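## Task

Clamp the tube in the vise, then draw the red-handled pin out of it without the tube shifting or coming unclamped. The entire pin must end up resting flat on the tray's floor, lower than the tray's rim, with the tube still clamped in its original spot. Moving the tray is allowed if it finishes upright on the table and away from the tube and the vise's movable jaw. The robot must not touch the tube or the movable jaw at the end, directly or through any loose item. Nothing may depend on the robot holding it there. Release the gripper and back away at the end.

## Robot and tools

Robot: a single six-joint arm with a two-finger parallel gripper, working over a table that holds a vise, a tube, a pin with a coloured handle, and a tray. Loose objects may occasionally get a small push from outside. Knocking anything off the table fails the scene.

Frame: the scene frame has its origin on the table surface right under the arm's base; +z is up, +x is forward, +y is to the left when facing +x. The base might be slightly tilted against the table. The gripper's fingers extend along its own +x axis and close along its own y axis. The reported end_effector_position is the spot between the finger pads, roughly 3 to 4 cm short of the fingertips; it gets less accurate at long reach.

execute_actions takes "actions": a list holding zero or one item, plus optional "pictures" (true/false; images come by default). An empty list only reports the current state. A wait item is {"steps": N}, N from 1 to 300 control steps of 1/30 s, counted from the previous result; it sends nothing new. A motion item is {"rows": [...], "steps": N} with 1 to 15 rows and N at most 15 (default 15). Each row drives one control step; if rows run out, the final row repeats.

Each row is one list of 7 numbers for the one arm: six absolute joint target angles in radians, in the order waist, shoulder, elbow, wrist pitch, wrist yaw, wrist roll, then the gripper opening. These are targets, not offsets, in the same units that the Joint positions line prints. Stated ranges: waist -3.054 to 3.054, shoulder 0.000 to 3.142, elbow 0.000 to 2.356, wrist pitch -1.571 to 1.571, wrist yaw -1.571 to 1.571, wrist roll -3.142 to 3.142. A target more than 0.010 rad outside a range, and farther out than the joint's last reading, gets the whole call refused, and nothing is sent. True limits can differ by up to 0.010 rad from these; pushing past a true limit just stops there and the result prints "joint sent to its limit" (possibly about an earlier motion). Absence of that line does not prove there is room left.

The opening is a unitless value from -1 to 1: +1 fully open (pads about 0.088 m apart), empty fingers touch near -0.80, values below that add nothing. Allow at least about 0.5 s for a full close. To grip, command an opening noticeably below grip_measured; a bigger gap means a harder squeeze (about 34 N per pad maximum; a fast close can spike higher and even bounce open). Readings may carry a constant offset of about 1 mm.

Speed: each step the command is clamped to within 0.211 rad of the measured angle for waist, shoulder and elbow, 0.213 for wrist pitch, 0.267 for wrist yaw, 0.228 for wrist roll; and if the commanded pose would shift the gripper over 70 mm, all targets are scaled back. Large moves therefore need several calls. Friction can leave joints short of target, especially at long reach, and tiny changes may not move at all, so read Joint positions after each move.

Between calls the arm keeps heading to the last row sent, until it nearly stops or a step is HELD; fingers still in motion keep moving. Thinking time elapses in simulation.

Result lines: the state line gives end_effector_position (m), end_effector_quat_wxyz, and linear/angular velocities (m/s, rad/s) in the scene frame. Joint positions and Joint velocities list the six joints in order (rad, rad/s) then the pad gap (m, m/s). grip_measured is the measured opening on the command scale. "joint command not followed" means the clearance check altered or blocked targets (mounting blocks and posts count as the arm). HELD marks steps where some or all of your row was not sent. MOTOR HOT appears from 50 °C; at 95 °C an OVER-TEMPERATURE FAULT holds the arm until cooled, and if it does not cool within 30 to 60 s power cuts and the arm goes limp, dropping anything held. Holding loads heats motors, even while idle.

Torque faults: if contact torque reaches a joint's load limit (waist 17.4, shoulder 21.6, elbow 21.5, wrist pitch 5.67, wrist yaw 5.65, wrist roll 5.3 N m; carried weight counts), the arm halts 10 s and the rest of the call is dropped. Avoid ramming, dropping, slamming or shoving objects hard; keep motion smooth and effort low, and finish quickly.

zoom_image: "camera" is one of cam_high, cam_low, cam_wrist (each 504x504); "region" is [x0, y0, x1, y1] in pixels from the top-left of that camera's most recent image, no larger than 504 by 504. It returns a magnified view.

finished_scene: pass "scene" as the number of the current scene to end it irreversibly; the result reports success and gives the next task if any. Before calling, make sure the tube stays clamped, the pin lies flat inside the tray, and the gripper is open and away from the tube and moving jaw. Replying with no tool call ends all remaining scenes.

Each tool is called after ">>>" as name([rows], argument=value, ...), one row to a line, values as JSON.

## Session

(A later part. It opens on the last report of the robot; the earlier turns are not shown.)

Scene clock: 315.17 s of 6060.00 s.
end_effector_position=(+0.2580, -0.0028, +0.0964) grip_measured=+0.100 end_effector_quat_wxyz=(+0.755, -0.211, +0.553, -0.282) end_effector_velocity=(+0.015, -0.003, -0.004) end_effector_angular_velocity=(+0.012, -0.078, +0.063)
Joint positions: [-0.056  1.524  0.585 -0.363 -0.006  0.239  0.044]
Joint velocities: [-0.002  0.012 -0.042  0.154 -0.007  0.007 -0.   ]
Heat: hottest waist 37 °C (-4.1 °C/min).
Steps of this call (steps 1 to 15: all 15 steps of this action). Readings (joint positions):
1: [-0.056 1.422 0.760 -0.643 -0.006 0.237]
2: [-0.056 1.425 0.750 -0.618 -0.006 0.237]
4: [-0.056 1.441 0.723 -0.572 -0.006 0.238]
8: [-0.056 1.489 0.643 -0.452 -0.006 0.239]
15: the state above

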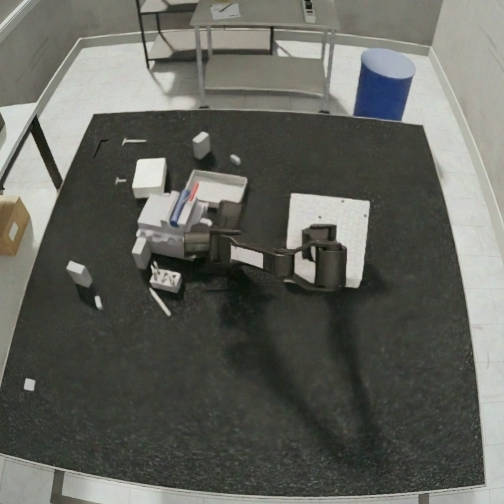

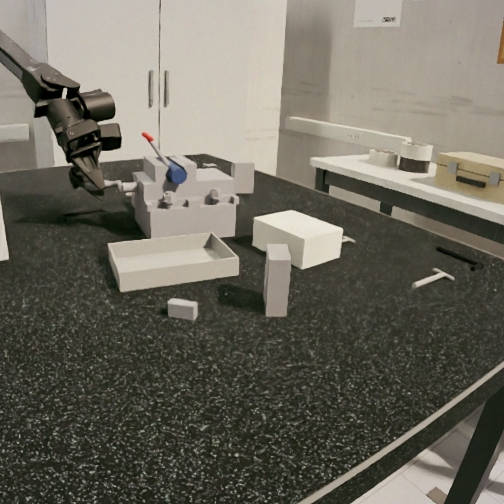

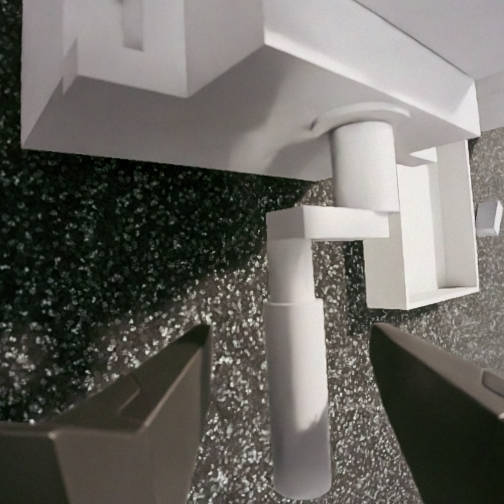

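>>> execute_actions([
  {"rows":[[-0.055,1.535,0.57,-0.343,0,0.245,-0.2],[-0.055,1.535,0.57,-0.343,0,0.245,-0.3],[-0.055,1.535,0.57,-0.343,0,0.245,-0.4],[-0.055,1.535,0.57,-0.343,0,0.245,-0.5],[-0.055,1.535,0.57,-0.343,0,0.245,-0.6],[-0.055,1.535,0.57,-0.343,0,0.245,-0.8]],"steps":12},
], pictures=false)

>>> execute_actions([
  {"rows":[[-0.077,1.515,0.582,-0.367,0,0.22,-0.8],[-0.098,1.5,0.587,-0.387,0,0.2,-0.8],[-0.123,1.49,0.59,-0.4,0,0.17,-0.8],[-0.148,1.484,0.59,-0.406,0,0.145,-0.8],[-0.175,1.483,0.585,-0.402,0,0.115,-0.8],[-0.2,1.484,0.578,-0.393,0,0.09,-0.8],[-0.223,1.49,0.568,-0.377,0,0.065,-0.8],[-0.243,1.5,0.557,-0.357,0,0.04,-0.8],[-0.258,1.515,0.543,-0.327,0,0.025,-0.8],[-0.27,1.535,0.528,-0.29,0,0.015,-0.8],[-0.282,1.57,0.5,-0.23,0,0,-0.8],[-0.28,1.605,0.483,-0.18,0,0,-0.8],[-0.274,1.632,0.47,-0.14,0,0.01,-0.8],[-0.263,1.658,0.458,-0.1,0,0.02,-0.8],[-0.248,1.682,0.448,-0.066,0,0.035,-0.8]]},
], pictures=false)

>>> execute_actions([
  {"steps":10},
])

Scene clock: 323.67 s of 6060.00 s.
end_effector_position=(+0.2581, -0.0034, +0.0942) grip_measured=-0.540 end_effector_quat_wxyz=(+0.756, -0.212, +0.552, -0.280) end_effector_velocity=(-0.002, +0.002, -0.002) end_effector_angular_velocity=(+0.023, +0.003, -0.009)
Joint positions: [-0.052  1.529  0.577 -0.346 -0.007  0.239  0.013]
Joint velocities: [-0.002 -0.002 -0.002 -0.007 -0.022  0.007 -0.   ]
Heat: hottest waist 36 °C (-4.0 °C/min).
Steps of this call (steps 1 to 30: the robot went on to your last target; steps 31 to 243: nothing new was sent; steps 244 to 255: all 12 steps of this action). Readings (joint positions):
244: [-0.055 1.529 0.577 -0.346 -0.006 0.240]
245: [-0.055 1.529 0.577 -0.346 -0.006 0.240]
247: [-0.055 1.529 0.577 -0.346 -0.006 0.240]
251: [-0.053 1.529 0.577 -0.346 -0.008 0.239]
255: the state above

Scene clock: 324.17 s of 6060.00 s.
end_effector_position=(+0.2484, -0.0595, +0.1153) grip_measured=-0.542 end_effector_quat_wxyz=(+0.748, -0.248, +0.539, -0.297) end_effector_velocity=(-0.029, -0.130, -0.144) end_effector_angular_velocity=(+0.009, +0.023, -0.006)
Joint positions: [-0.257  1.589  0.498 -0.19   0.014  0.01   0.012]
Joint velocities: [ 0.002  0.755 -0.388  1.121 -0.007 -0.007  0.001]
Heat: hottest waist 36 °C (-4.1 °C/min).
Steps of this call (steps 1 to 15: all 15 steps of this action). Readings (joint positions):
1: [-0.053 1.529 0.577 -0.346 -0.007 0.239]
2: [-0.055 1.527 0.577 -0.348 -0.010 0.234]
4: [-0.076 1.516 0.581 -0.365 -0.018 0.210]
8: [-0.153 1.490 0.583 -0.391 -0.026 0.127]
15: the state above

Scene clock: 324.50 s of 6060.00 s.
end_effector_position=(+0.2463, -0.0682, +0.0975) grip_measured=-0.542 end_effector_quat_wxyz=(+0.752, -0.240, +0.541, -0.291) end_effector_velocity=(-0.002, -0.002, -0.012) end_effector_angular_velocity=(+0.023, +0.003, +0.012)
Joint positions: [-0.245  1.668  0.463 -0.079 -0.003  0.03   0.012]
Joint velocities: [ 0.012  0.037 -0.027  0.066 -0.022  0.007 -0.   ]
Heat: hottest waist 36 °C (-4.0 °C/min).
Steps of this call (steps 1 to 10: the robot went on to your last target). Readings (joint positions):
1: [-0.256 1.611 0.487 -0.157 0.013 0.012]
2: [-0.254 1.628 0.480 -0.134 0.010 0.015]
4: [-0.250 1.648 0.472 -0.108 0.006 0.021]
8: [-0.245 1.664 0.465 -0.085 -0.001 0.028]
10: the state above

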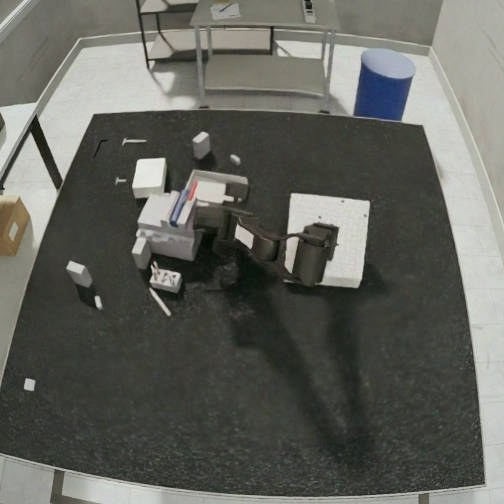

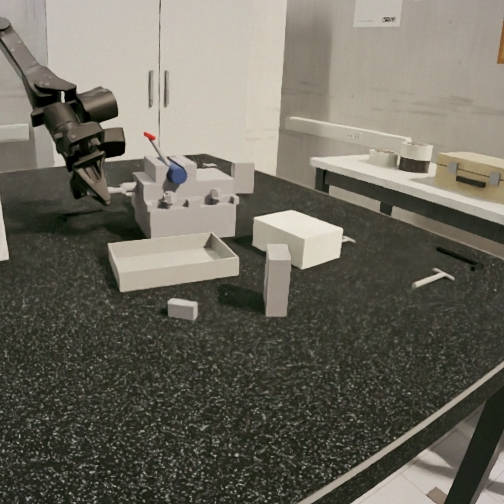

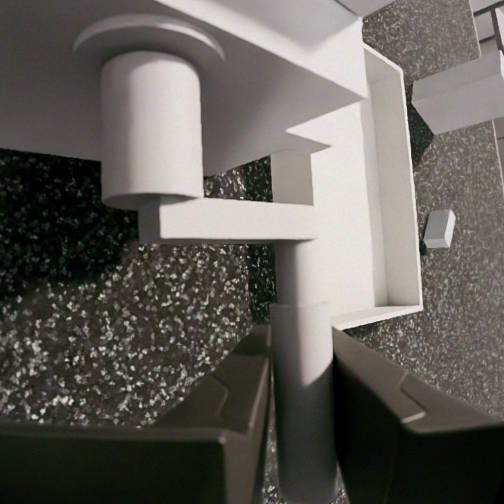

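Righting. Continue.

>>> execute_actions([
  {"rows":[[-0.228,1.703,0.443,-0.04,0,0.06,-0.8],[-0.204,1.72,0.44,-0.02,0,0.085,-0.8],[-0.178,1.733,0.438,-0.005,0,0.11,-0.8],[-0.15,1.74,0.438,0,0,0.14,-0.8],[-0.125,1.738,0.445,-0.008,0,0.17,-0.8],[-0.1,1.733,0.453,-0.02,0,0.2,-0.8],[-0.075,1.722,0.462,-0.04,0,0.22,-0.8],[-0.055,1.71,0.471,-0.06,0,0.245,-0.8],[-0.04,1.69,0.485,-0.095,0,0.26,-0.8],[-0.028,1.67,0.5,-0.13,0,0.275,-0.8],[-0.017,1.635,0.52,-0.185,0,0.285,-0.8],[-0.02,1.6,0.542,-0.243,0,0.28,-0.8],[-0.028,1.574,0.555,-0.28,0,0.275,-0.8],[-0.04,1.55,0.566,-0.315,0,0.26,-0.8],[-0.055,1.531,0.576,-0.345,0,0.245,-0.8]]},
], pictures=false)

>>> execute_actions([
  {"steps":8},
])

>>> zoom_image(camera="cam_low", region=[125,100,225,200])

Scene clock: 330.60 s of 6060.00 s.
end_effector_position=(+0.2549, -0.0137, +0.0691) grip_measured=-0.547 end_effector_quat_wxyz=(+0.754, -0.205, +0.563, -0.270) end_effector_velocity=(+0.021, +0.143, +0.142) end_effector_angular_velocity=(+0.036, -0.013, +0.030)
Joint positions: [-0.027  1.624  0.534 -0.219 -0.03   0.257  0.012]
Joint velocities: [-0.002 -0.789  0.349 -1.106 -0.037 -0.007 -0.   ]
Heat: hottest waist 35 °C (-4.0 °C/min).
Steps of this call (steps 1 to 30: the robot went on to your last target; steps 31 to 168: nothing new was sent; steps 169 to 183: all 15 steps of this action). Readings (joint positions):
169: [-0.242 1.674 0.459 -0.066 -0.005 0.031]
170: [-0.236 1.680 0.457 -0.057 -0.004 0.036]
172: [-0.212 1.700 0.450 -0.030 0.005 0.059]
176: [-0.140 1.729 0.452 -0.009 0.027 0.133]
183: the state above

Scene clock: 330.87 s of 6060.00 s.
end_effector_position=(+0.2567, -0.0042, +0.0869) grip_measured=-0.547 end_effector_quat_wxyz=(+0.754, -0.212, +0.559, -0.273) end_effector_velocity=(+0.003, +0.004, +0.022) end_effector_angular_velocity=(-0.045, -0.007, +0.007)
Joint positions: [-0.041  1.55   0.568 -0.323 -0.018  0.239  0.012]
Joint velocities: [-0.027 -0.066  0.037 -0.095  0.037 -0.037 -0.   ]
Heat: hottest waist 35 °C (-4.0 °C/min).
Steps of this call (steps 1 to 8: the robot went on to your last target). Readings (joint positions):
1: [-0.029 1.601 0.544 -0.250 -0.031 0.255]
2: [-0.032 1.584 0.551 -0.272 -0.029 0.252]
4: [-0.037 1.564 0.560 -0.299 -0.025 0.246]
8: the state above

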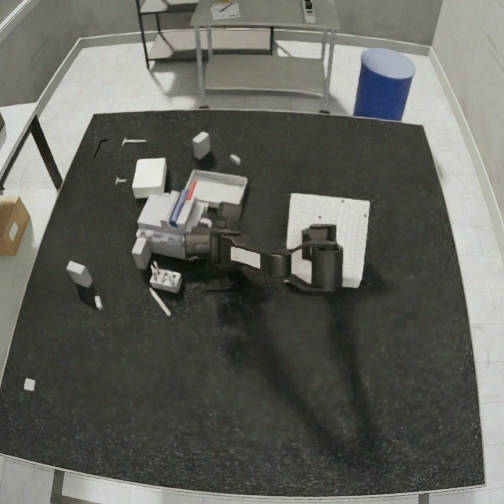

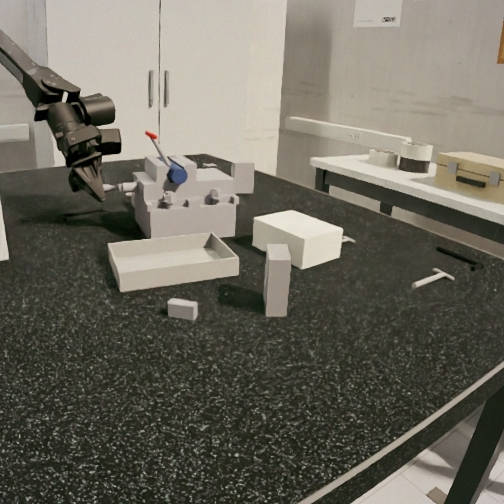

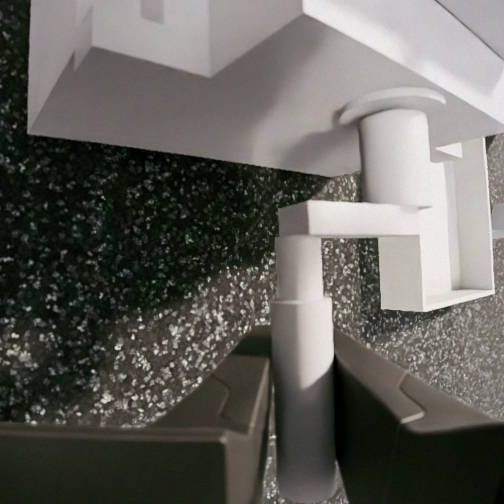

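Region (125, 100, 225, 200) of cam_low's 504x504 image, scaled by 5.040, with more detail than that image has.

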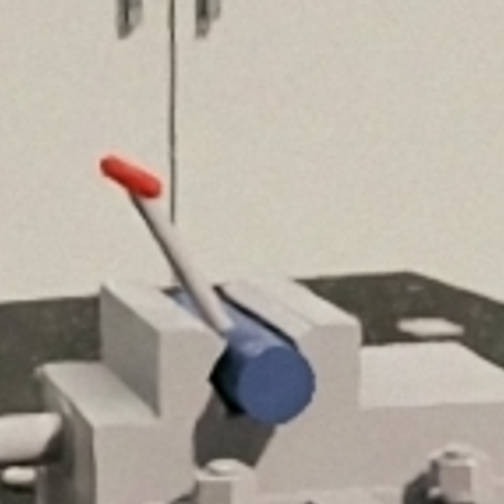

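>>> execute_actions([
  {"rows":[[-0.077,1.515,0.582,-0.367,0,0.22,-0.8],[-0.098,1.5,0.587,-0.387,0,0.2,-0.8],[-0.123,1.49,0.59,-0.4,0,0.17,-0.8],[-0.148,1.484,0.59,-0.406,0,0.145,-0.8],[-0.175,1.483,0.585,-0.402,0,0.115,-0.8],[-0.2,1.484,0.578,-0.393,0,0.09,-0.8],[-0.223,1.49,0.568,-0.377,0,0.065,-0.8],[-0.243,1.5,0.557,-0.357,0,0.04,-0.8],[-0.258,1.515,0.543,-0.327,0,0.025,-0.8],[-0.27,1.535,0.528,-0.29,0,0.015,-0.8],[-0.282,1.57,0.5,-0.23,0,0,-0.8],[-0.28,1.605,0.483,-0.18,0,0,-0.8],[-0.274,1.632,0.47,-0.14,0,0.01,-0.8],[-0.263,1.658,0.458,-0.1,0,0.02,-0.8],[-0.248,1.682,0.448,-0.066,0,0.035,-0.8]]},
], pictures=false)

>>> execute_actions([
  {"steps":8},
], pictures=false)

Scene clock: 337.13 s of 6060.00 s.
end_effector_position=(+0.2475, -0.0596, +0.1150) grip_measured=-0.544 end_effector_quat_wxyz=(+0.748, -0.248, +0.540, -0.297) end_effector_velocity=(-0.027, -0.133, -0.145) end_effector_angular_velocity=(+0.011, +0.002, -0.013)
Joint positions: [-0.257  1.589  0.497 -0.191  0.014  0.01   0.012]
Joint velocities: [-0.002  0.769 -0.393  1.15  -0.007  0.007  0.   ]
Heat: hottest waist 34 °C (-4.1 °C/min).
Steps of this call (steps 1 to 30: the robot went on to your last target; steps 31 to 173: nothing new was sent; steps 174 to 188: all 15 steps of this action). Readings (joint positions):
174: [-0.046 1.538 0.573 -0.338 -0.012 0.234]
175: [-0.051 1.533 0.576 -0.346 -0.013 0.229]
177: [-0.074 1.518 0.582 -0.370 -0.019 0.206]
181: [-0.152 1.490 0.583 -0.393 -0.028 0.126]
188: the state above

Scene clock: 337.40 s of 6060.00 s.
end_effector_position=(+0.2455, -0.0681, +0.0980) grip_measured=-0.544 end_effector_quat_wxyz=(+0.750, -0.240, +0.542, -0.292) end_effector_velocity=(+0.000, -0.002, -0.021) end_effector_angular_velocity=(+0.054, -0.002, +0.020)
Joint positions: [-0.245  1.665  0.464 -0.086 -0.001  0.028  0.012]
Joint velocities: [ 0.022  0.071 -0.032  0.11  -0.051  0.022 -0.   ]
Heat: hottest waist 34 °C (-4.0 °C/min).
Steps of this call (steps 1 to 8: the robot went on to your last target). Readings (joint positions):
1: [-0.256 1.611 0.486 -0.158 0.013 0.012]
2: [-0.254 1.629 0.479 -0.135 0.010 0.015]
4: [-0.250 1.648 0.471 -0.109 0.006 0.021]
8: the state above

>>> execute_actions([
  {"rows":[[-0.228,1.703,0.443,-0.04,0,0.06,-0.8],[-0.204,1.72,0.44,-0.02,0,0.085,-0.8],[-0.178,1.733,0.438,-0.005,0,0.11,-0.8],[-0.15,1.74,0.438,0,0,0.14,-0.8],[-0.125,1.738,0.445,-0.008,0,0.17,-0.8],[-0.1,1.733,0.453,-0.02,0,0.2,-0.8],[-0.075,1.722,0.462,-0.04,0,0.22,-0.8],[-0.055,1.71,0.471,-0.06,0,0.245,-0.8],[-0.04,1.69,0.485,-0.095,0,0.26,-0.8],[-0.028,1.67,0.5,-0.13,0,0.275,-0.8],[-0.017,1.635,0.52,-0.185,0,0.285,-0.8],[-0.02,1.6,0.542,-0.243,0,0.28,-0.8],[-0.028,1.574,0.555,-0.28,0,0.275,-0.8],[-0.04,1.55,0.566,-0.315,0,0.26,-0.8],[-0.055,1.531,0.576,-0.345,0,0.245,-0.8]]},
], pictures=false)

>>> execute_actions([
  {"steps":8},
])

>>> zoom_image(camera="cam_low", region=[125,100,225,200])

Scene clock: 343.23 s of 6060.00 s.
end_effector_position=(+0.2544, -0.0138, +0.0688) grip_measured=-0.550 end_effector_quat_wxyz=(+0.753, -0.204, +0.564, -0.270) end_effector_velocity=(+0.027, +0.146, +0.142) end_effector_angular_velocity=(+0.041, -0.033, +0.036)
Joint positions: [-0.027  1.624  0.534 -0.22  -0.031  0.257  0.012]
Joint velocities: [ 0.002 -0.789  0.354 -1.092 -0.037  0.007 -0.001]
Heat: hottest waist 34 °C (-3.0 °C/min).
Steps of this call (steps 1 to 30: the robot went on to your last target; steps 31 to 160: nothing new was sent; steps 161 to 175: all 15 steps of this action). Readings (joint positions):
161: [-0.241 1.675 0.457 -0.067 -0.005 0.031]
162: [-0.236 1.681 0.455 -0.058 -0.004 0.036]
164: [-0.212 1.700 0.449 -0.032 0.004 0.059]
168: [-0.139 1.730 0.451 -0.010 0.027 0.133]
175: the state above

Scene clock: 343.50 s of 6060.00 s.
end_effector_position=(+0.2561, -0.0044, +0.0867) grip_measured=-0.550 end_effector_quat_wxyz=(+0.753, -0.212, +0.560, -0.274) end_effector_velocity=(+0.003, +0.005, +0.021) end_effector_angular_velocity=(-0.044, -0.004, +0.011)
Joint positions: [-0.041  1.55   0.567 -0.324 -0.018  0.239  0.012]
Joint velocities: [-0.022 -0.066  0.037 -0.095  0.037 -0.037 -0.   ]
Heat: hottest waist 34 °C (-3.0 °C/min).
Steps of this call (steps 1 to 8: the robot went on to your last target). Readings (joint positions):
1: [-0.028 1.601 0.543 -0.251 -0.031 0.255]
2: [-0.031 1.584 0.550 -0.273 -0.030 0.252]
4: [-0.036 1.564 0.559 -0.300 -0.025 0.246]
8: the state above

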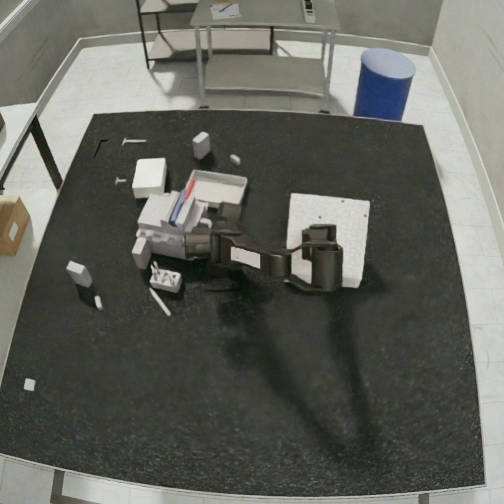

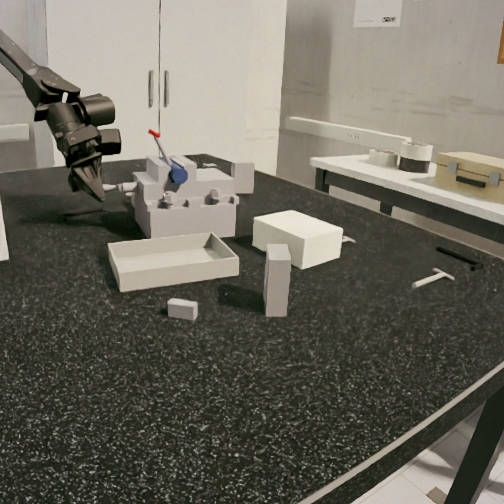

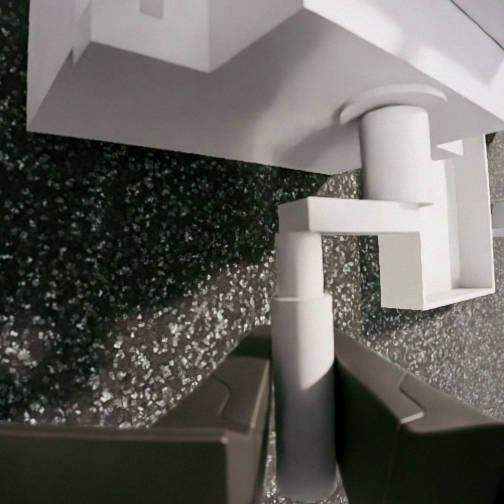

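Region (125, 100, 225, 200) of cam_low's 504x504 image, scaled by 5.040, with more detail than that image has.

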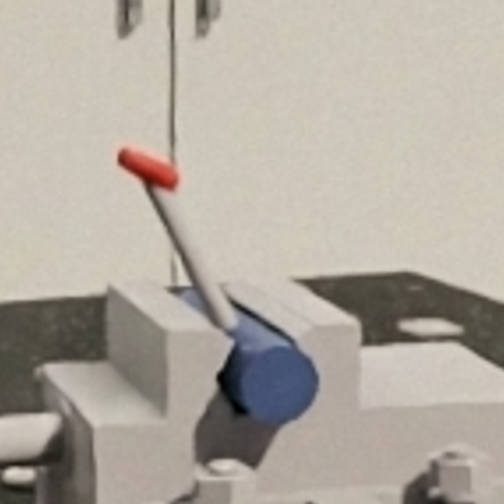

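>>> execute_actions([
  {"rows":[[-0.077,1.515,0.582,-0.367,0,0.22,-0.8],[-0.098,1.5,0.587,-0.387,0,0.2,-0.8],[-0.123,1.49,0.59,-0.4,0,0.17,-0.8],[-0.148,1.484,0.59,-0.406,0,0.145,-0.8],[-0.175,1.483,0.585,-0.402,0,0.115,-0.8],[-0.2,1.484,0.578,-0.393,0,0.09,-0.8],[-0.223,1.49,0.568,-0.377,0,0.065,-0.8],[-0.243,1.5,0.557,-0.357,0,0.04,-0.8],[-0.258,1.515,0.543,-0.327,0,0.025,-0.8],[-0.27,1.535,0.528,-0.29,0,0.015,-0.8],[-0.282,1.57,0.5,-0.23,0,0,-0.8],[-0.28,1.605,0.483,-0.18,0,0,-0.8],[-0.274,1.632,0.47,-0.14,0,0.01,-0.8],[-0.263,1.658,0.458,-0.1,0,0.02,-0.8],[-0.248,1.682,0.448,-0.066,0,0.035,-0.8]]},
], pictures=false)

>>> execute_actions([
  {"rows":[[-0.228,1.703,0.443,-0.04,0,0.06,-0.8],[-0.204,1.72,0.44,-0.02,0,0.085,-0.8],[-0.178,1.733,0.438,-0.005,0,0.11,-0.8],[-0.15,1.74,0.438,0,0,0.14,-0.8],[-0.125,1.738,0.445,-0.008,0,0.17,-0.8],[-0.1,1.733,0.453,-0.02,0,0.2,-0.8],[-0.075,1.722,0.462,-0.04,0,0.22,-0.8]]},
])

>>> zoom_image(camera="cam_low", region=[125,100,225,200])

Scene clock: 352.07 s of 6060.00 s.
end_effector_position=(+0.2470, -0.0597, +0.1148) grip_measured=-0.547 end_effector_quat_wxyz=(+0.747, -0.248, +0.541, -0.297) end_effector_velocity=(-0.027, -0.133, -0.143) end_effector_angular_velocity=(-0.002, +0.008, -0.017)
Joint positions: [-0.257  1.589  0.496 -0.193  0.014  0.009  0.012]
Joint velocities: [ 0.002  0.769 -0.383  1.136  0.007  0.007  0.001]
Heat: hottest waist 34 °C (-5.1 °C/min).
Steps of this call (steps 1 to 30: the robot went on to your last target; steps 31 to 242: nothing new was sent; steps 243 to 257: all 15 steps of this action). Readings (joint positions):
243: [-0.046 1.538 0.573 -0.340 -0.013 0.234]
244: [-0.050 1.534 0.575 -0.347 -0.013 0.229]
246: [-0.074 1.518 0.581 -0.370 -0.020 0.207]
250: [-0.151 1.490 0.582 -0.394 -0.028 0.126]
257: the state above

Scene clock: 352.57 s of 6060.00 s.
end_effector_position=(+0.2478, -0.0483, +0.0610) grip_measured=-0.546 end_effector_quat_wxyz=(+0.752, -0.220, +0.551, -0.285) end_effector_velocity=(-0.000, +0.015, -0.007) end_effector_angular_velocity=(+0.032, +0.016, +0.013)
Joint positions: [-0.082  1.734  0.462 -0.03   0.004  0.203  0.012]
Joint velocities: [ 0.051 -0.027  0.007 -0.037 -0.022  0.037 -0.001]
Heat: hottest waist 34 °C (-5.0 °C/min).
Steps of this call (steps 1 to 15: all 15 steps of this action). Readings (joint positions):
1: [-0.255 1.613 0.484 -0.157 0.014 0.012]
2: [-0.248 1.637 0.475 -0.125 0.016 0.019]
4: [-0.222 1.677 0.461 -0.072 0.023 0.045]
8: [-0.150 1.727 0.457 -0.027 0.041 0.123]
15: the state above

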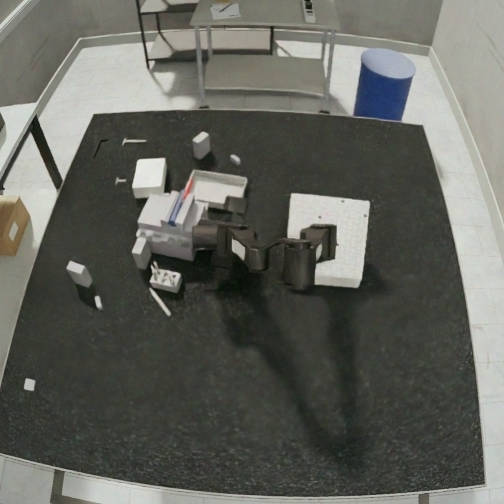

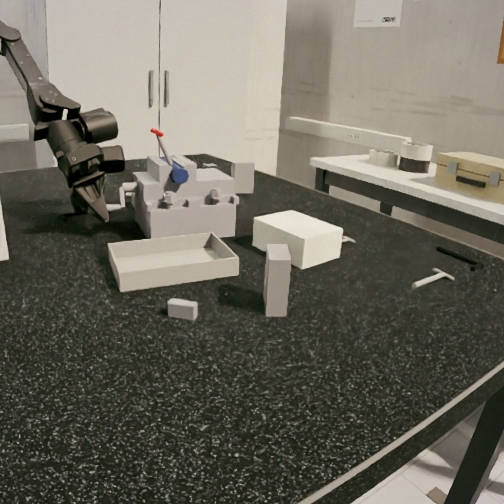

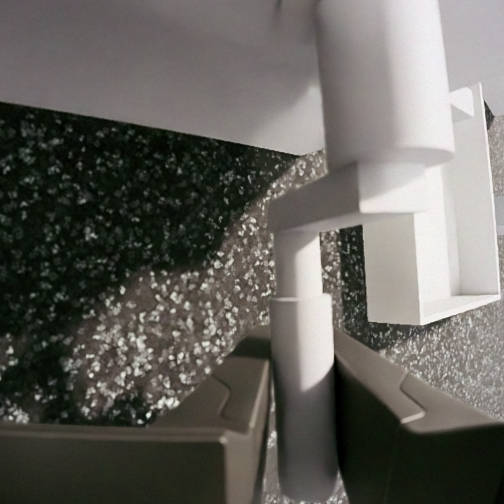

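Region (125, 100, 225, 200) of cam_low's 504x504 image, scaled by 5.040, with more detail than that image has.

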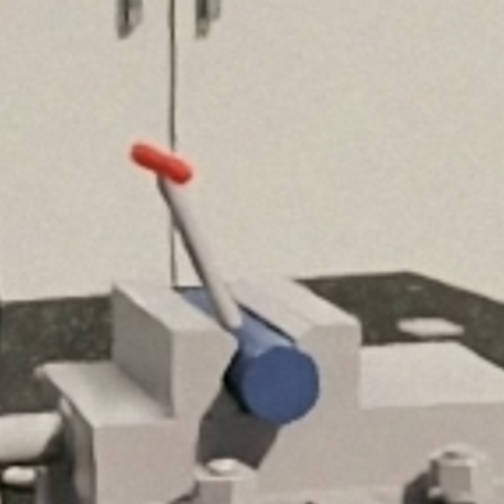

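>>> execute_actions([
  {"rows":[[-0.055,1.71,0.471,-0.06,0,0.245,-0.8],[-0.04,1.69,0.485,-0.095,0,0.26,-0.8],[-0.028,1.67,0.5,-0.13,0,0.275,-0.8],[-0.017,1.635,0.52,-0.185,0,0.285,-0.8],[-0.02,1.6,0.542,-0.243,0,0.28,-0.8],[-0.028,1.574,0.555,-0.28,0,0.275,-0.8],[-0.04,1.55,0.566,-0.315,0,0.26,-0.8],[-0.055,1.531,0.576,-0.345,0,0.245,-0.8],[-0.077,1.515,0.582,-0.367,0,0.22,-0.8],[-0.098,1.5,0.587,-0.387,0,0.2,-0.8],[-0.123,1.49,0.59,-0.4,0,0.17,-0.8]]},
], pictures=false)

>>> execute_actions([
  {"steps":8},
], pictures=false)

Scene clock: 357.73 s of 6060.00 s.
end_effector_position=(+0.2556, -0.0054, +0.1001) grip_measured=-0.552 end_effector_quat_wxyz=(+0.754, -0.211, +0.559, -0.272) end_effector_velocity=(-0.001, -0.011, +0.070) end_effector_angular_velocity=(-0.119, -0.005, +0.016)
Joint positions: [-0.088  1.513  0.578 -0.369 -0.032  0.193  0.012]
Joint velocities: [-0.183 -0.164  0.071 -0.227  0.066 -0.212 -0.   ]
Heat: hottest waist 33 °C (-5.0 °C/min).
Steps of this call (steps 1 to 15: the robot went on to your last target; steps 16 to 140: nothing new was sent; steps 141 to 155: all 15 steps of this action). Readings (joint positions):
141: [-0.072 1.729 0.463 -0.033 0.004 0.209]
142: [-0.066 1.725 0.466 -0.038 0.004 0.215]
144: [-0.045 1.706 0.481 -0.076 -0.001 0.236]
148: [-0.021 1.620 0.532 -0.219 -0.023 0.262]
155: the state above

Scene clock: 358.00 s of 6060.00 s.
end_effector_position=(+0.2553, -0.0079, +0.1073) grip_measured=-0.552 end_effector_quat_wxyz=(+0.752, -0.219, +0.557, -0.277) end_effector_velocity=(+0.000, -0.001, +0.007) end_effector_angular_velocity=(+0.001, -0.005, -0.001)
Joint positions: [-0.107  1.5    0.585 -0.39  -0.02   0.168  0.012]
Joint velocities: [-0.027 -0.017  0.007 -0.022 -0.007 -0.022 -0.   ]
Heat: hottest waist 33 °C (-5.0 °C/min).
Steps of this call (steps 1 to 8: the robot went on to your last target). Readings (joint positions):
1: [-0.093 1.508 0.580 -0.375 -0.029 0.187]
2: [-0.097 1.506 0.581 -0.380 -0.027 0.182]
4: [-0.102 1.502 0.583 -0.386 -0.023 0.175]
8: the state above

>>> execute_actions([
  {"rows":[[-0.148,1.484,0.59,-0.406,0,0.145,-0.8],[-0.175,1.483,0.585,-0.402,0,0.115,-0.8],[-0.2,1.484,0.578,-0.393,0,0.09,-0.8],[-0.223,1.49,0.568,-0.377,0,0.065,-0.8],[-0.243,1.5,0.557,-0.357,0,0.04,-0.8],[-0.258,1.515,0.543,-0.327,0,0.025,-0.8],[-0.27,1.535,0.528,-0.29,0,0.015,-0.8],[-0.282,1.57,0.5,-0.23,0,0,-0.8],[-0.28,1.605,0.483,-0.18,0,0,-0.8]]},
], pictures=false)

>>> execute_actions([
  {"steps":8},
], pictures=false)

Scene clock: 361.93 s of 6060.00 s.
end_effector_position=(+0.2467, -0.0587, +0.1160) grip_measured=-0.550 end_effector_quat_wxyz=(+0.748, -0.244, +0.543, -0.294) end_effector_velocity=(-0.009, -0.021, -0.024) end_effector_angular_velocity=(+0.046, +0.008, -0.005)
Joint positions: [-0.265  1.583  0.501 -0.207  0.002  0.002  0.012]
Joint velocities: [-0.032  0.115 -0.071  0.168 -0.051 -0.022  0.   ]
Heat: hottest waist 33 °C (-5.0 °C/min).
Steps of this call (steps 1 to 30: the robot went on to your last target; steps 31 to 103: nothing new was sent; steps 104 to 118: all 15 steps of this action). Readings (joint positions):
104: [-0.113 1.497 0.586 -0.394 -0.016 0.163]
105: [-0.120 1.495 0.586 -0.396 -0.016 0.156]
107: [-0.148 1.491 0.586 -0.400 -0.016 0.126]
111: [-0.222 1.503 0.556 -0.349 -0.010 0.051]
118: the state above

Scene clock: 362.20 s of 6060.00 s.
end_effector_position=(+0.2463, -0.0610, +0.1136) grip_measured=-0.550 end_effector_quat_wxyz=(+0.748, -0.243, +0.544, -0.293) end_effector_velocity=(-0.002, -0.001, -0.003) end_effector_angular_velocity=(+0.020, +0.006, +0.001)
Joint positions: [-0.269  1.596  0.494 -0.188 -0.003  0.001  0.012]
Joint velocities: [-0.007  0.007 -0.007  0.007 -0.022 -0.007 -0.   ]
Heat: hottest waist 33 °C (-5.1 °C/min).
Steps of this call (steps 1 to 8: the robot went on to your last target). Readings (joint positions):
1: [-0.266 1.586 0.499 -0.202 0.001 0.002]
2: [-0.267 1.589 0.498 -0.198 -0.001 0.001]
4: [-0.268 1.593 0.496 -0.193 -0.002 0.001]
8: the state above

>>> execute_actions([
  {"rows":[[-0.274,1.632,0.47,-0.14,0,0.01,-0.8],[-0.263,1.658,0.458,-0.1,0,0.02,-0.8],[-0.248,1.682,0.448,-0.066,0,0.035,-0.8],[-0.228,1.703,0.443,-0.04,0,0.06,-0.8],[-0.204,1.72,0.44,-0.02,0,0.085,-0.8],[-0.178,1.733,0.438,-0.005,0,0.11,-0.8],[-0.15,1.74,0.438,0,0,0.14,-0.8],[-0.125,1.738,0.445,-0.008,0,0.17,-0.8]]},
], pictures=false)

>>> execute_actions([
  {"steps":8},
])

>>> zoom_image(camera="cam_low", region=[125,100,225,200])

Scene clock: 367.33 s of 6060.00 s.
end_effector_position=(+0.2462, -0.0625, +0.0727) grip_measured=-0.550 end_effector_quat_wxyz=(+0.749, -0.238, +0.545, -0.293) end_effector_velocity=(-0.002, +0.012, -0.020) end_effector_angular_velocity=(+0.030, +0.012, +0.000)
Joint positions: [-0.143  1.736  0.45  -0.009  0.025  0.127  0.012]
Joint velocities: [ 0.085  0.027 -0.007  0.022 -0.007  0.081 -0.   ]
Heat: hottest waist 33 °C (-5.1 °C/min).
Steps of this call (steps 1 to 30: the robot went on to your last target; steps 31 to 139: nothing new was sent; steps 140 to 154: all 15 steps of this action). Readings (joint positions):
140: [-0.269 1.601 0.491 -0.180 -0.004 -0.000]
141: [-0.268 1.609 0.486 -0.167 -0.005 0.000]
143: [-0.260 1.638 0.472 -0.122 -0.004 0.009]
147: [-0.204 1.700 0.453 -0.042 0.020 0.062]
154: the state above

Scene clock: 367.60 s of 6060.00 s.
end_effector_position=(+0.2461, -0.0612, +0.0708) grip_measured=-0.550 end_effector_quat_wxyz=(+0.749, -0.237, +0.546, -0.292) end_effector_velocity=(-0.003, +0.002, -0.004) end_effector_angular_velocity=(+0.010, +0.013, -0.003)
Joint positions: [-0.134  1.738  0.45  -0.008  0.025  0.137  0.012]
Joint velocities: [ 0.012  0.002 -0.002 -0.007 -0.007  0.007 -0.   ]
Heat: hottest waist 33 °C (-5.0 °C/min).
Steps of this call (steps 1 to 8: the robot went on to your last target). Readings (joint positions):
1: [-0.140 1.737 0.450 -0.009 0.025 0.130]
2: [-0.139 1.737 0.450 -0.009 0.025 0.132]
4: [-0.136 1.738 0.450 -0.008 0.025 0.135]
8: the state above

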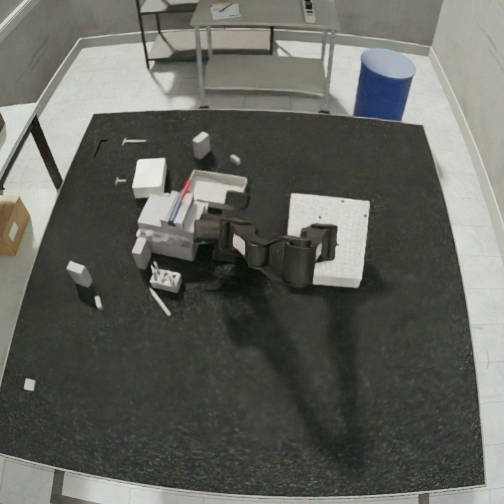

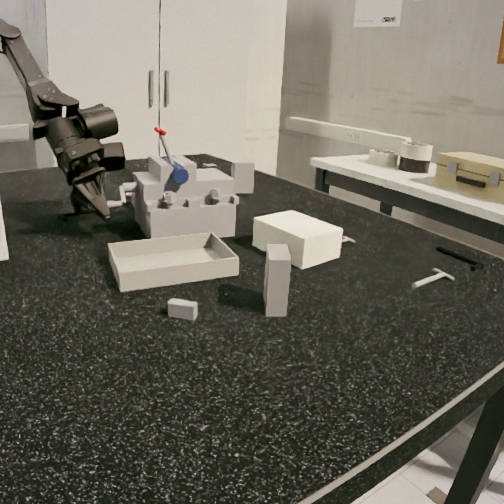

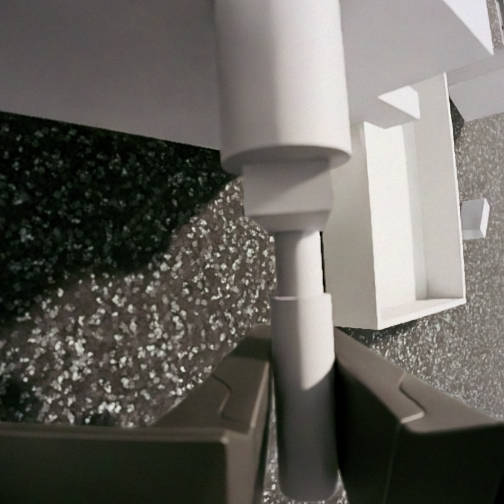

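Region (125, 100, 225, 200) of cam_low's 504x504 image, scaled by 5.040, with more detail than that image has.

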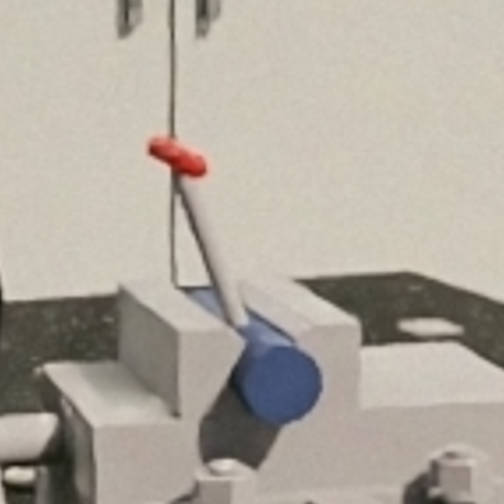

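Resistance begins.

>>> execute_actions([
  {"rows":[[-0.1,1.733,0.453,-0.02,0,0.2,-0.9],[-0.1,1.733,0.453,-0.02,0,0.2,-0.9],[-0.075,1.725,0.462,-0.04,0,0.22,-0.9],[-0.075,1.725,0.462,-0.04,0,0.22,-0.9],[-0.055,1.713,0.471,-0.06,0,0.245,-0.9],[-0.055,1.713,0.471,-0.06,0,0.245,-0.9],[-0.035,1.695,0.485,-0.09,0,0.26,-0.9],[-0.035,1.695,0.485,-0.09,0,0.26,-0.9],[-0.02,1.675,0.5,-0.125,0,0.275,-0.9]]},
], pictures=false)

>>> execute_actions([
  {"steps":10},
], pictures=false)

Scene clock: 372.57 s of 6060.00 s.
end_effector_position=(+0.2507, -0.0386, +0.0596) grip_measured=-0.547 end_effector_quat_wxyz=(+0.748, -0.225, +0.553, -0.291) end_effector_velocity=(+0.002, +0.017, -0.001) end_effector_angular_velocity=(+0.016, +0.021, -0.003)
Joint positions: [-0.036  1.719  0.491 -0.085  0.028  0.243  0.012]
Joint velocities: [ 0.046 -0.042  0.037 -0.095 -0.007  0.037 -0.   ]
Heat: hottest waist 32 °C (-6.0 °C/min).
Steps of this call (steps 1 to 30: the robot went on to your last target; steps 31 to 134: nothing new was sent; steps 135 to 149: all 15 steps of this action). Readings (joint positions):
135: [-0.130 1.739 0.450 -0.007 0.023 0.143]
136: [-0.126 1.739 0.450 -0.006 0.023 0.147]
138: [-0.111 1.739 0.451 -0.007 0.024 0.162]
142: [-0.076 1.737 0.467 -0.035 0.028 0.202]
149: the state above

Scene clock: 372.90 s of 6060.00 s.
end_effector_position=(+0.2510, -0.0360, +0.0593) grip_measured=-0.547 end_effector_quat_wxyz=(+0.748, -0.223, +0.554, -0.290) end_effector_velocity=(-0.001, +0.003, +0.001) end_effector_angular_velocity=(+0.009, -0.000, -0.004)
Joint positions: [-0.029  1.713  0.495 -0.097  0.027  0.251  0.012]
Joint velocities: [ 0.002 -0.017  0.002 -0.022 -0.007  0.007  0.   ]
Heat: hottest waist 32 °C (-6.0 °C/min).
Steps of this call (steps 1 to 10: the robot went on to your last target). Readings (joint positions):
1: [-0.035 1.718 0.491 -0.088 0.028 0.245]
2: [-0.034 1.717 0.492 -0.090 0.028 0.246]
4: [-0.032 1.716 0.493 -0.092 0.028 0.248]
8: [-0.030 1.714 0.494 -0.096 0.028 0.250]
10: the state above

Moderate; a bit more.

>>> execute_actions([
  {"rows":[[-0.015,1.655,0.51,-0.155,0,0.28,-0.9],[-0.015,1.655,0.51,-0.155,0,0.28,-0.9],[-0.01,1.635,0.52,-0.185,0,0.285,-0.9],[-0.01,1.635,0.52,-0.185,0,0.285,-0.9],[-0.01,1.615,0.532,-0.215,0,0.285,-0.9],[-0.01,1.615,0.532,-0.215,0,0.285,-0.9],[-0.012,1.595,0.545,-0.245,0,0.28,-0.9]]},
], pictures=false)

>>> execute_actions([
  {"steps":12},
])

>>> zoom_image(camera="cam_low", region=[125,100,225,200])

Scene clock: 377.90 s of 6060.00 s.
end_effector_position=(+0.2548, -0.0185, +0.0648) grip_measured=-0.552 end_effector_quat_wxyz=(+0.748, -0.216, +0.562, -0.281) end_effector_velocity=(-0.002, +0.010, +0.003) end_effector_angular_velocity=(+0.016, +0.033, +0.015)
Joint positions: [-0.009  1.656  0.536 -0.199  0.004  0.268  0.012]
Joint velocities: [ 0.007 -0.037  0.017 -0.066 -0.022 -0.022 -0.   ]
Heat: hottest waist 32 °C (-5.0 °C/min).
Steps of this call (steps 1 to 30: the robot went on to your last target; steps 31 to 135: nothing new was sent; steps 136 to 150: all 15 steps of this action). Readings (joint positions):
136: [-0.028 1.709 0.498 -0.103 0.025 0.253]
137: [-0.026 1.707 0.499 -0.106 0.025 0.254]
139: [-0.021 1.700 0.505 -0.122 0.021 0.259]
143: [-0.013 1.674 0.524 -0.168 0.009 0.266]
150: the state above

Scene clock: 378.30 s of 6060.00 s.
end_effector_position=(+0.2549, -0.0171, +0.0657) grip_measured=-0.553 end_effector_quat_wxyz=(+0.748, -0.215, +0.562, -0.280) end_effector_velocity=(-0.002, +0.001, -0.001) end_effector_angular_velocity=(+0.002, +0.023, +0.013)
Joint positions: [-0.008  1.65   0.539 -0.209  0.002  0.269  0.012]
Joint velocities: [ 0.002 -0.002 -0.002 -0.007 -0.007 -0.022 -0.   ]
Heat: hottest waist 32 °C (-4.0 °C/min).
Steps of this call (steps 1 to 12: the robot went on to your last target). Readings (joint positions):
1: [-0.009 1.655 0.536 -0.201 0.004 0.268]
2: [-0.008 1.654 0.536 -0.202 0.004 0.268]
4: [-0.008 1.653 0.537 -0.204 0.003 0.268]
8: [-0.008 1.651 0.538 -0.207 0.003 0.269]
12: the state above

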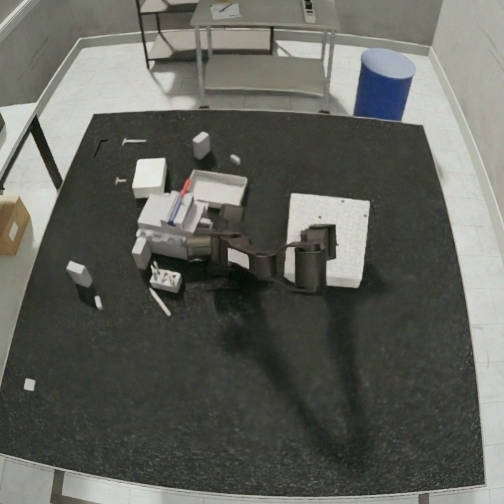

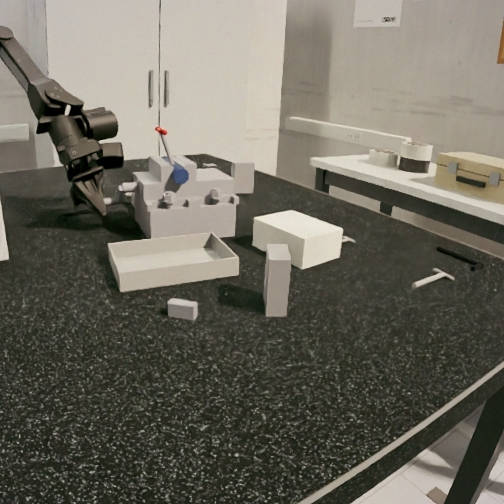

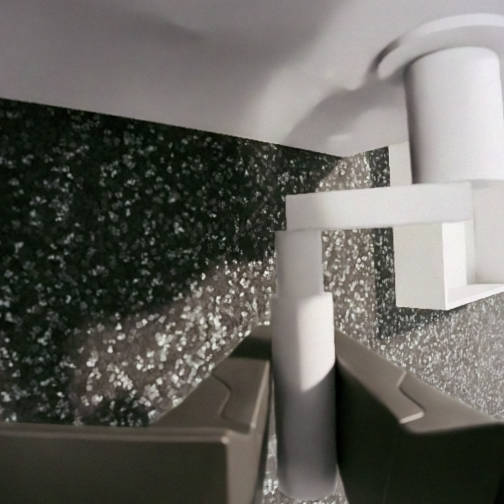

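Region (125, 100, 225, 200) of cam_low's 504x504 image, scaled by 5.040, with more detail than that image has.

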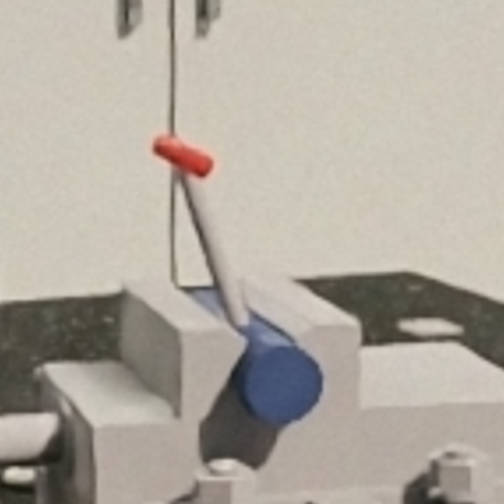

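>>> execute_actions([
  {"rows":[[-0.016,1.58,0.552,-0.27,0,0.275,-0.9],[-0.016,1.58,0.552,-0.27,0,0.275,-0.9],[-0.022,1.56,0.562,-0.3,0,0.27,-0.9],[-0.022,1.56,0.562,-0.3,0,0.27,-0.9],[-0.03,1.54,0.572,-0.33,0,0.265,-0.9]]},
], pictures=false)

>>> execute_actions([
  {"rows":[[-0.02,1.57,0.565,-0.3,0,0.265,-0.8],[-0.015,1.6,0.56,-0.28,0,0.265,-0.7],[-0.015,1.6,0.56,-0.28,0,0.265,-0.6],[-0.015,1.6,0.56,-0.28,0,0.265,-0.4],[-0.015,1.6,0.56,-0.28,0,0.265,-0.2],[-0.015,1.6,0.56,-0.28,0,0.265,0],[-0.015,1.6,0.56,-0.28,0,0.265,0],[-0.015,1.6,0.56,-0.28,0,0.265,0],[-0.015,1.55,0.62,-0.4,0,0.265,0],[-0.015,1.5,0.68,-0.5,0,0.265,0],[-0.02,1.45,0.76,-0.66,0,0.265,0]]},
], pictures=false)

>>> execute_actions([
  {"rows":[[-0.06,1.4,0.95,-1.0,0,0.2,0],[-0.06,1.4,0.95,-1.0,0,0.2,0],[-0.06,1.4,0.95,-1.0,0,0.2,0],[-0.06,1.4,0.95,-1.0,0,0.1,0],[-0.1,1.4,0.95,-1.0,0,0,0],[-0.3,1.4,1.15,-1.3,-0.2,-0.5,0]]},
], pictures=false)

>>> execute_actions([
  {"rows":[[-0.78,1.6,1.3,-1.35,-0.4,-2.08,0.5]]},
], pictures=false)

>>> execute_actions([
  {"rows":[[-0.79,1.9,1.4,-1.25,-0.6,-2.08,0.5]]},
], pictures=false)

>>> execute_actions([
  {"rows":[[-0.77,2.14,1.48,-1.168,-0.69,-2.08,0.5]]},
])

Scene clock: 392.27 s of 6060.00 s.
end_effector_position=(+0.2566, -0.0088, +0.0735) grip_measured=-0.553 end_effector_quat_wxyz=(+0.748, -0.212, +0.565, -0.277) end_effector_velocity=(-0.002, +0.004, +0.003) end_effector_angular_velocity=(+0.002, +0.019, +0.010)
Joint positions: [-0.013  1.611  0.564 -0.276 -0.009  0.264  0.012]
Joint velocities: [-0.002 -0.022  0.007 -0.037 -0.007 -0.022  0.   ]
Heat: hottest shoulder 36 °C (+1.0 °C/min).
Steps of this call (steps 1 to 30: the robot went on to your last target; steps 31 to 404: nothing new was sent; steps 405 to 419: all 15 steps of this action). Readings (joint positions):
405: [-0.008 1.648 0.540 -0.212 0.002 0.267]
406: [-0.008 1.646 0.541 -0.214 0.002 0.267]
408: [-0.008 1.640 0.545 -0.226 0.000 0.267]
412: [-0.010 1.622 0.558 -0.258 -0.006 0.266]
419: the state above

Scene clock: 392.77 s of 6060.00 s.
end_effector_position=(+0.2684, +0.0280, +0.1122) grip_measured=-0.041 end_effector_quat_wxyz=(+0.747, -0.212, +0.564, -0.279) end_effector_velocity=(+0.043, +0.141, +0.144) end_effector_angular_velocity=(+0.033, -0.106, +0.080)
Joint positions: [-0.015  1.485  0.715 -0.553 -0.006  0.264  0.037]
Joint velocities: [-0.012 -0.432  0.515 -0.813 -0.022  0.007  0.016]
Heat: hottest shoulder 36 °C (+1.0 °C/min).
Steps of this call (steps 1 to 15: all 15 steps of this action). Readings (joint positions):
1: [-0.013 1.611 0.564 -0.276 -0.009 0.264]
2: [-0.013 1.614 0.564 -0.276 -0.009 0.264]
4: [-0.013 1.616 0.564 -0.276 -0.009 0.264]
8: [-0.013 1.603 0.563 -0.288 -0.006 0.264]
15: the state above

Scene clock: 393.27 s of 6060.00 s.
end_effector_position=(+0.2483, +0.0750, +0.2208) grip_measured=-0.001 end_effector_quat_wxyz=(+0.678, -0.268, +0.668, -0.150) end_effector_velocity=(-0.110, +0.027, +0.005) end_effector_angular_velocity=(+0.142, +1.092, +0.759)
Joint positions: [-0.281  1.402  1.12  -1.219 -0.179 -0.334  0.039]
Joint velocities: [-0.105 -0.002  0.085 -0.623 -0.139 -1.429  0.   ]
Heat: hottest shoulder 36 °C (+1.0 °C/min).
Steps of this call (steps 1 to 15: all 15 steps of this action). Readings (joint positions):
1: [-0.018 1.471 0.748 -0.606 -0.006 0.256]
2: [-0.026 1.463 0.784 -0.660 -0.006 0.246]
4: [-0.041 1.442 0.853 -0.741 -0.005 0.210]
8: [-0.163 1.421 0.996 -0.934 -0.102 0.015]
15: the state above

Scene clock: 393.77 s of 6060.00 s.
end_effector_position=(+0.2453, +0.0096, +0.2930) grip_measured=+0.490 end_effector_quat_wxyz=(+0.691, -0.307, +0.655, +0.007) end_effector_velocity=(-0.006, -0.013, +0.018) end_effector_angular_velocity=(-0.155, +0.493, +1.306)
Joint positions: [-0.759  1.59   1.285 -1.345 -0.389 -1.092  0.063]
Joint velocities: [-0.115  0.022  0.022 -0.022 -0.066 -1.516  0.004]
Heat: hottest shoulder 36 °C (+1.0 °C/min).
Steps of this call (steps 1 to 15: all 15 steps of this action). Readings (joint positions):
1: [-0.303 1.428 1.145 -1.265 -0.227 -0.386]
2: [-0.345 1.460 1.179 -1.285 -0.274 -0.437]
4: [-0.438 1.523 1.233 -1.290 -0.322 -0.537]
8: [-0.629 1.578 1.266 -1.330 -0.367 -0.738]
15: the state above

Scene clock: 394.27 s of 6060.00 s.
end_effector_position=(+0.2961, -0.0350, +0.2711) grip_measured=+0.500 end_effector_quat_wxyz=(+0.608, -0.484, +0.559, +0.290) end_effector_velocity=(+0.009, +0.003, +0.006) end_effector_angular_velocity=(-0.290, +0.237, +1.477)
Joint positions: [-0.784  1.886  1.386 -1.255 -0.591 -1.849  0.063]
Joint velocities: [-0.007  0.007  0.022  0.007 -0.051 -1.516 -0.   ]
Heat: hottest shoulder 36 °C (+1.0 °C/min).
Steps of this call (steps 1 to 15: all 15 steps of this action). Readings (joint positions):
1: [-0.765 1.616 1.300 -1.349 -0.427 -1.143]
2: [-0.769 1.650 1.325 -1.322 -0.475 -1.194]
4: [-0.774 1.739 1.365 -1.277 -0.527 -1.295]
8: [-0.782 1.864 1.373 -1.264 -0.566 -1.496]
15: the state above

Scene clock: 394.77 s of 6060.00 s.
end_effector_position=(+0.3273, -0.0782, +0.2359) grip_measured=+0.500 end_effector_quat_wxyz=(+0.585, -0.512, +0.503, +0.377) end_effector_velocity=(-0.001, +0.005, +0.001) end_effector_angular_velocity=(+0.019, -0.004, +0.029)
Joint positions: [-0.77   2.129  1.467 -1.173 -0.683 -2.07   0.063]
Joint velocities: [-0.002 -0.002  0.002 -0.022 -0.022 -0.037 -0.   ]
Heat: hottest shoulder 36 °C (+1.0 °C/min).
Steps of this call (steps 1 to 15: all 15 steps of this action). Readings (joint positions):
1: [-0.784 1.909 1.398 -1.254 -0.607 -1.900]
2: [-0.782 1.941 1.420 -1.229 -0.631 -1.941]
4: [-0.777 2.019 1.452 -1.191 -0.655 -1.995]
8: [-0.771 2.118 1.455 -1.181 -0.669 -2.047]
15: the state above

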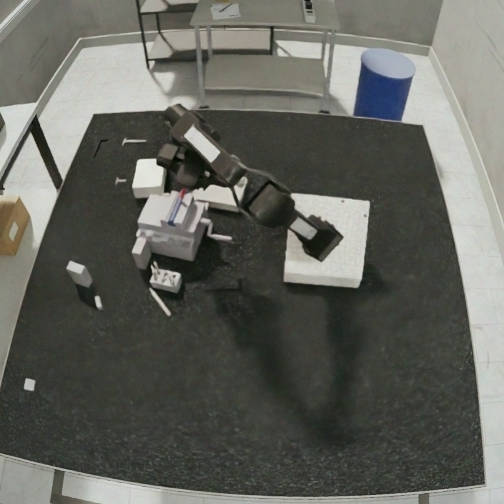

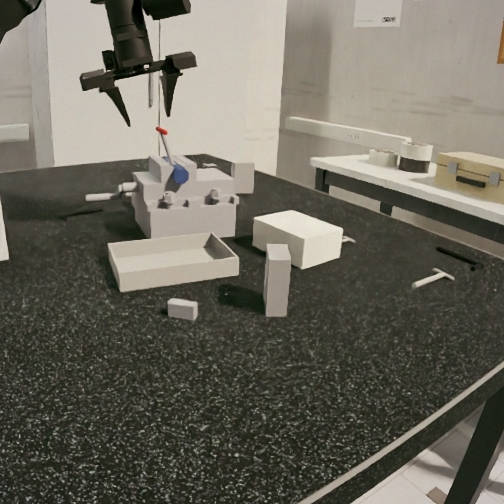

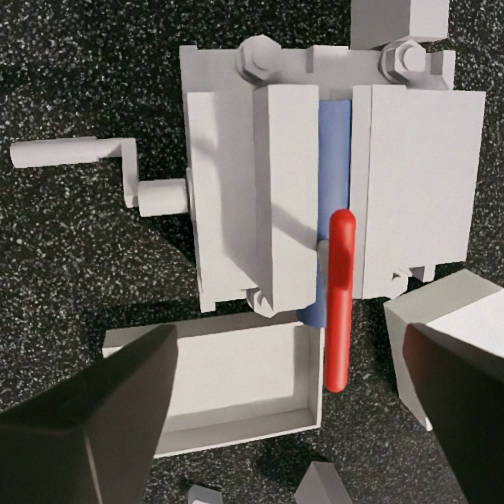

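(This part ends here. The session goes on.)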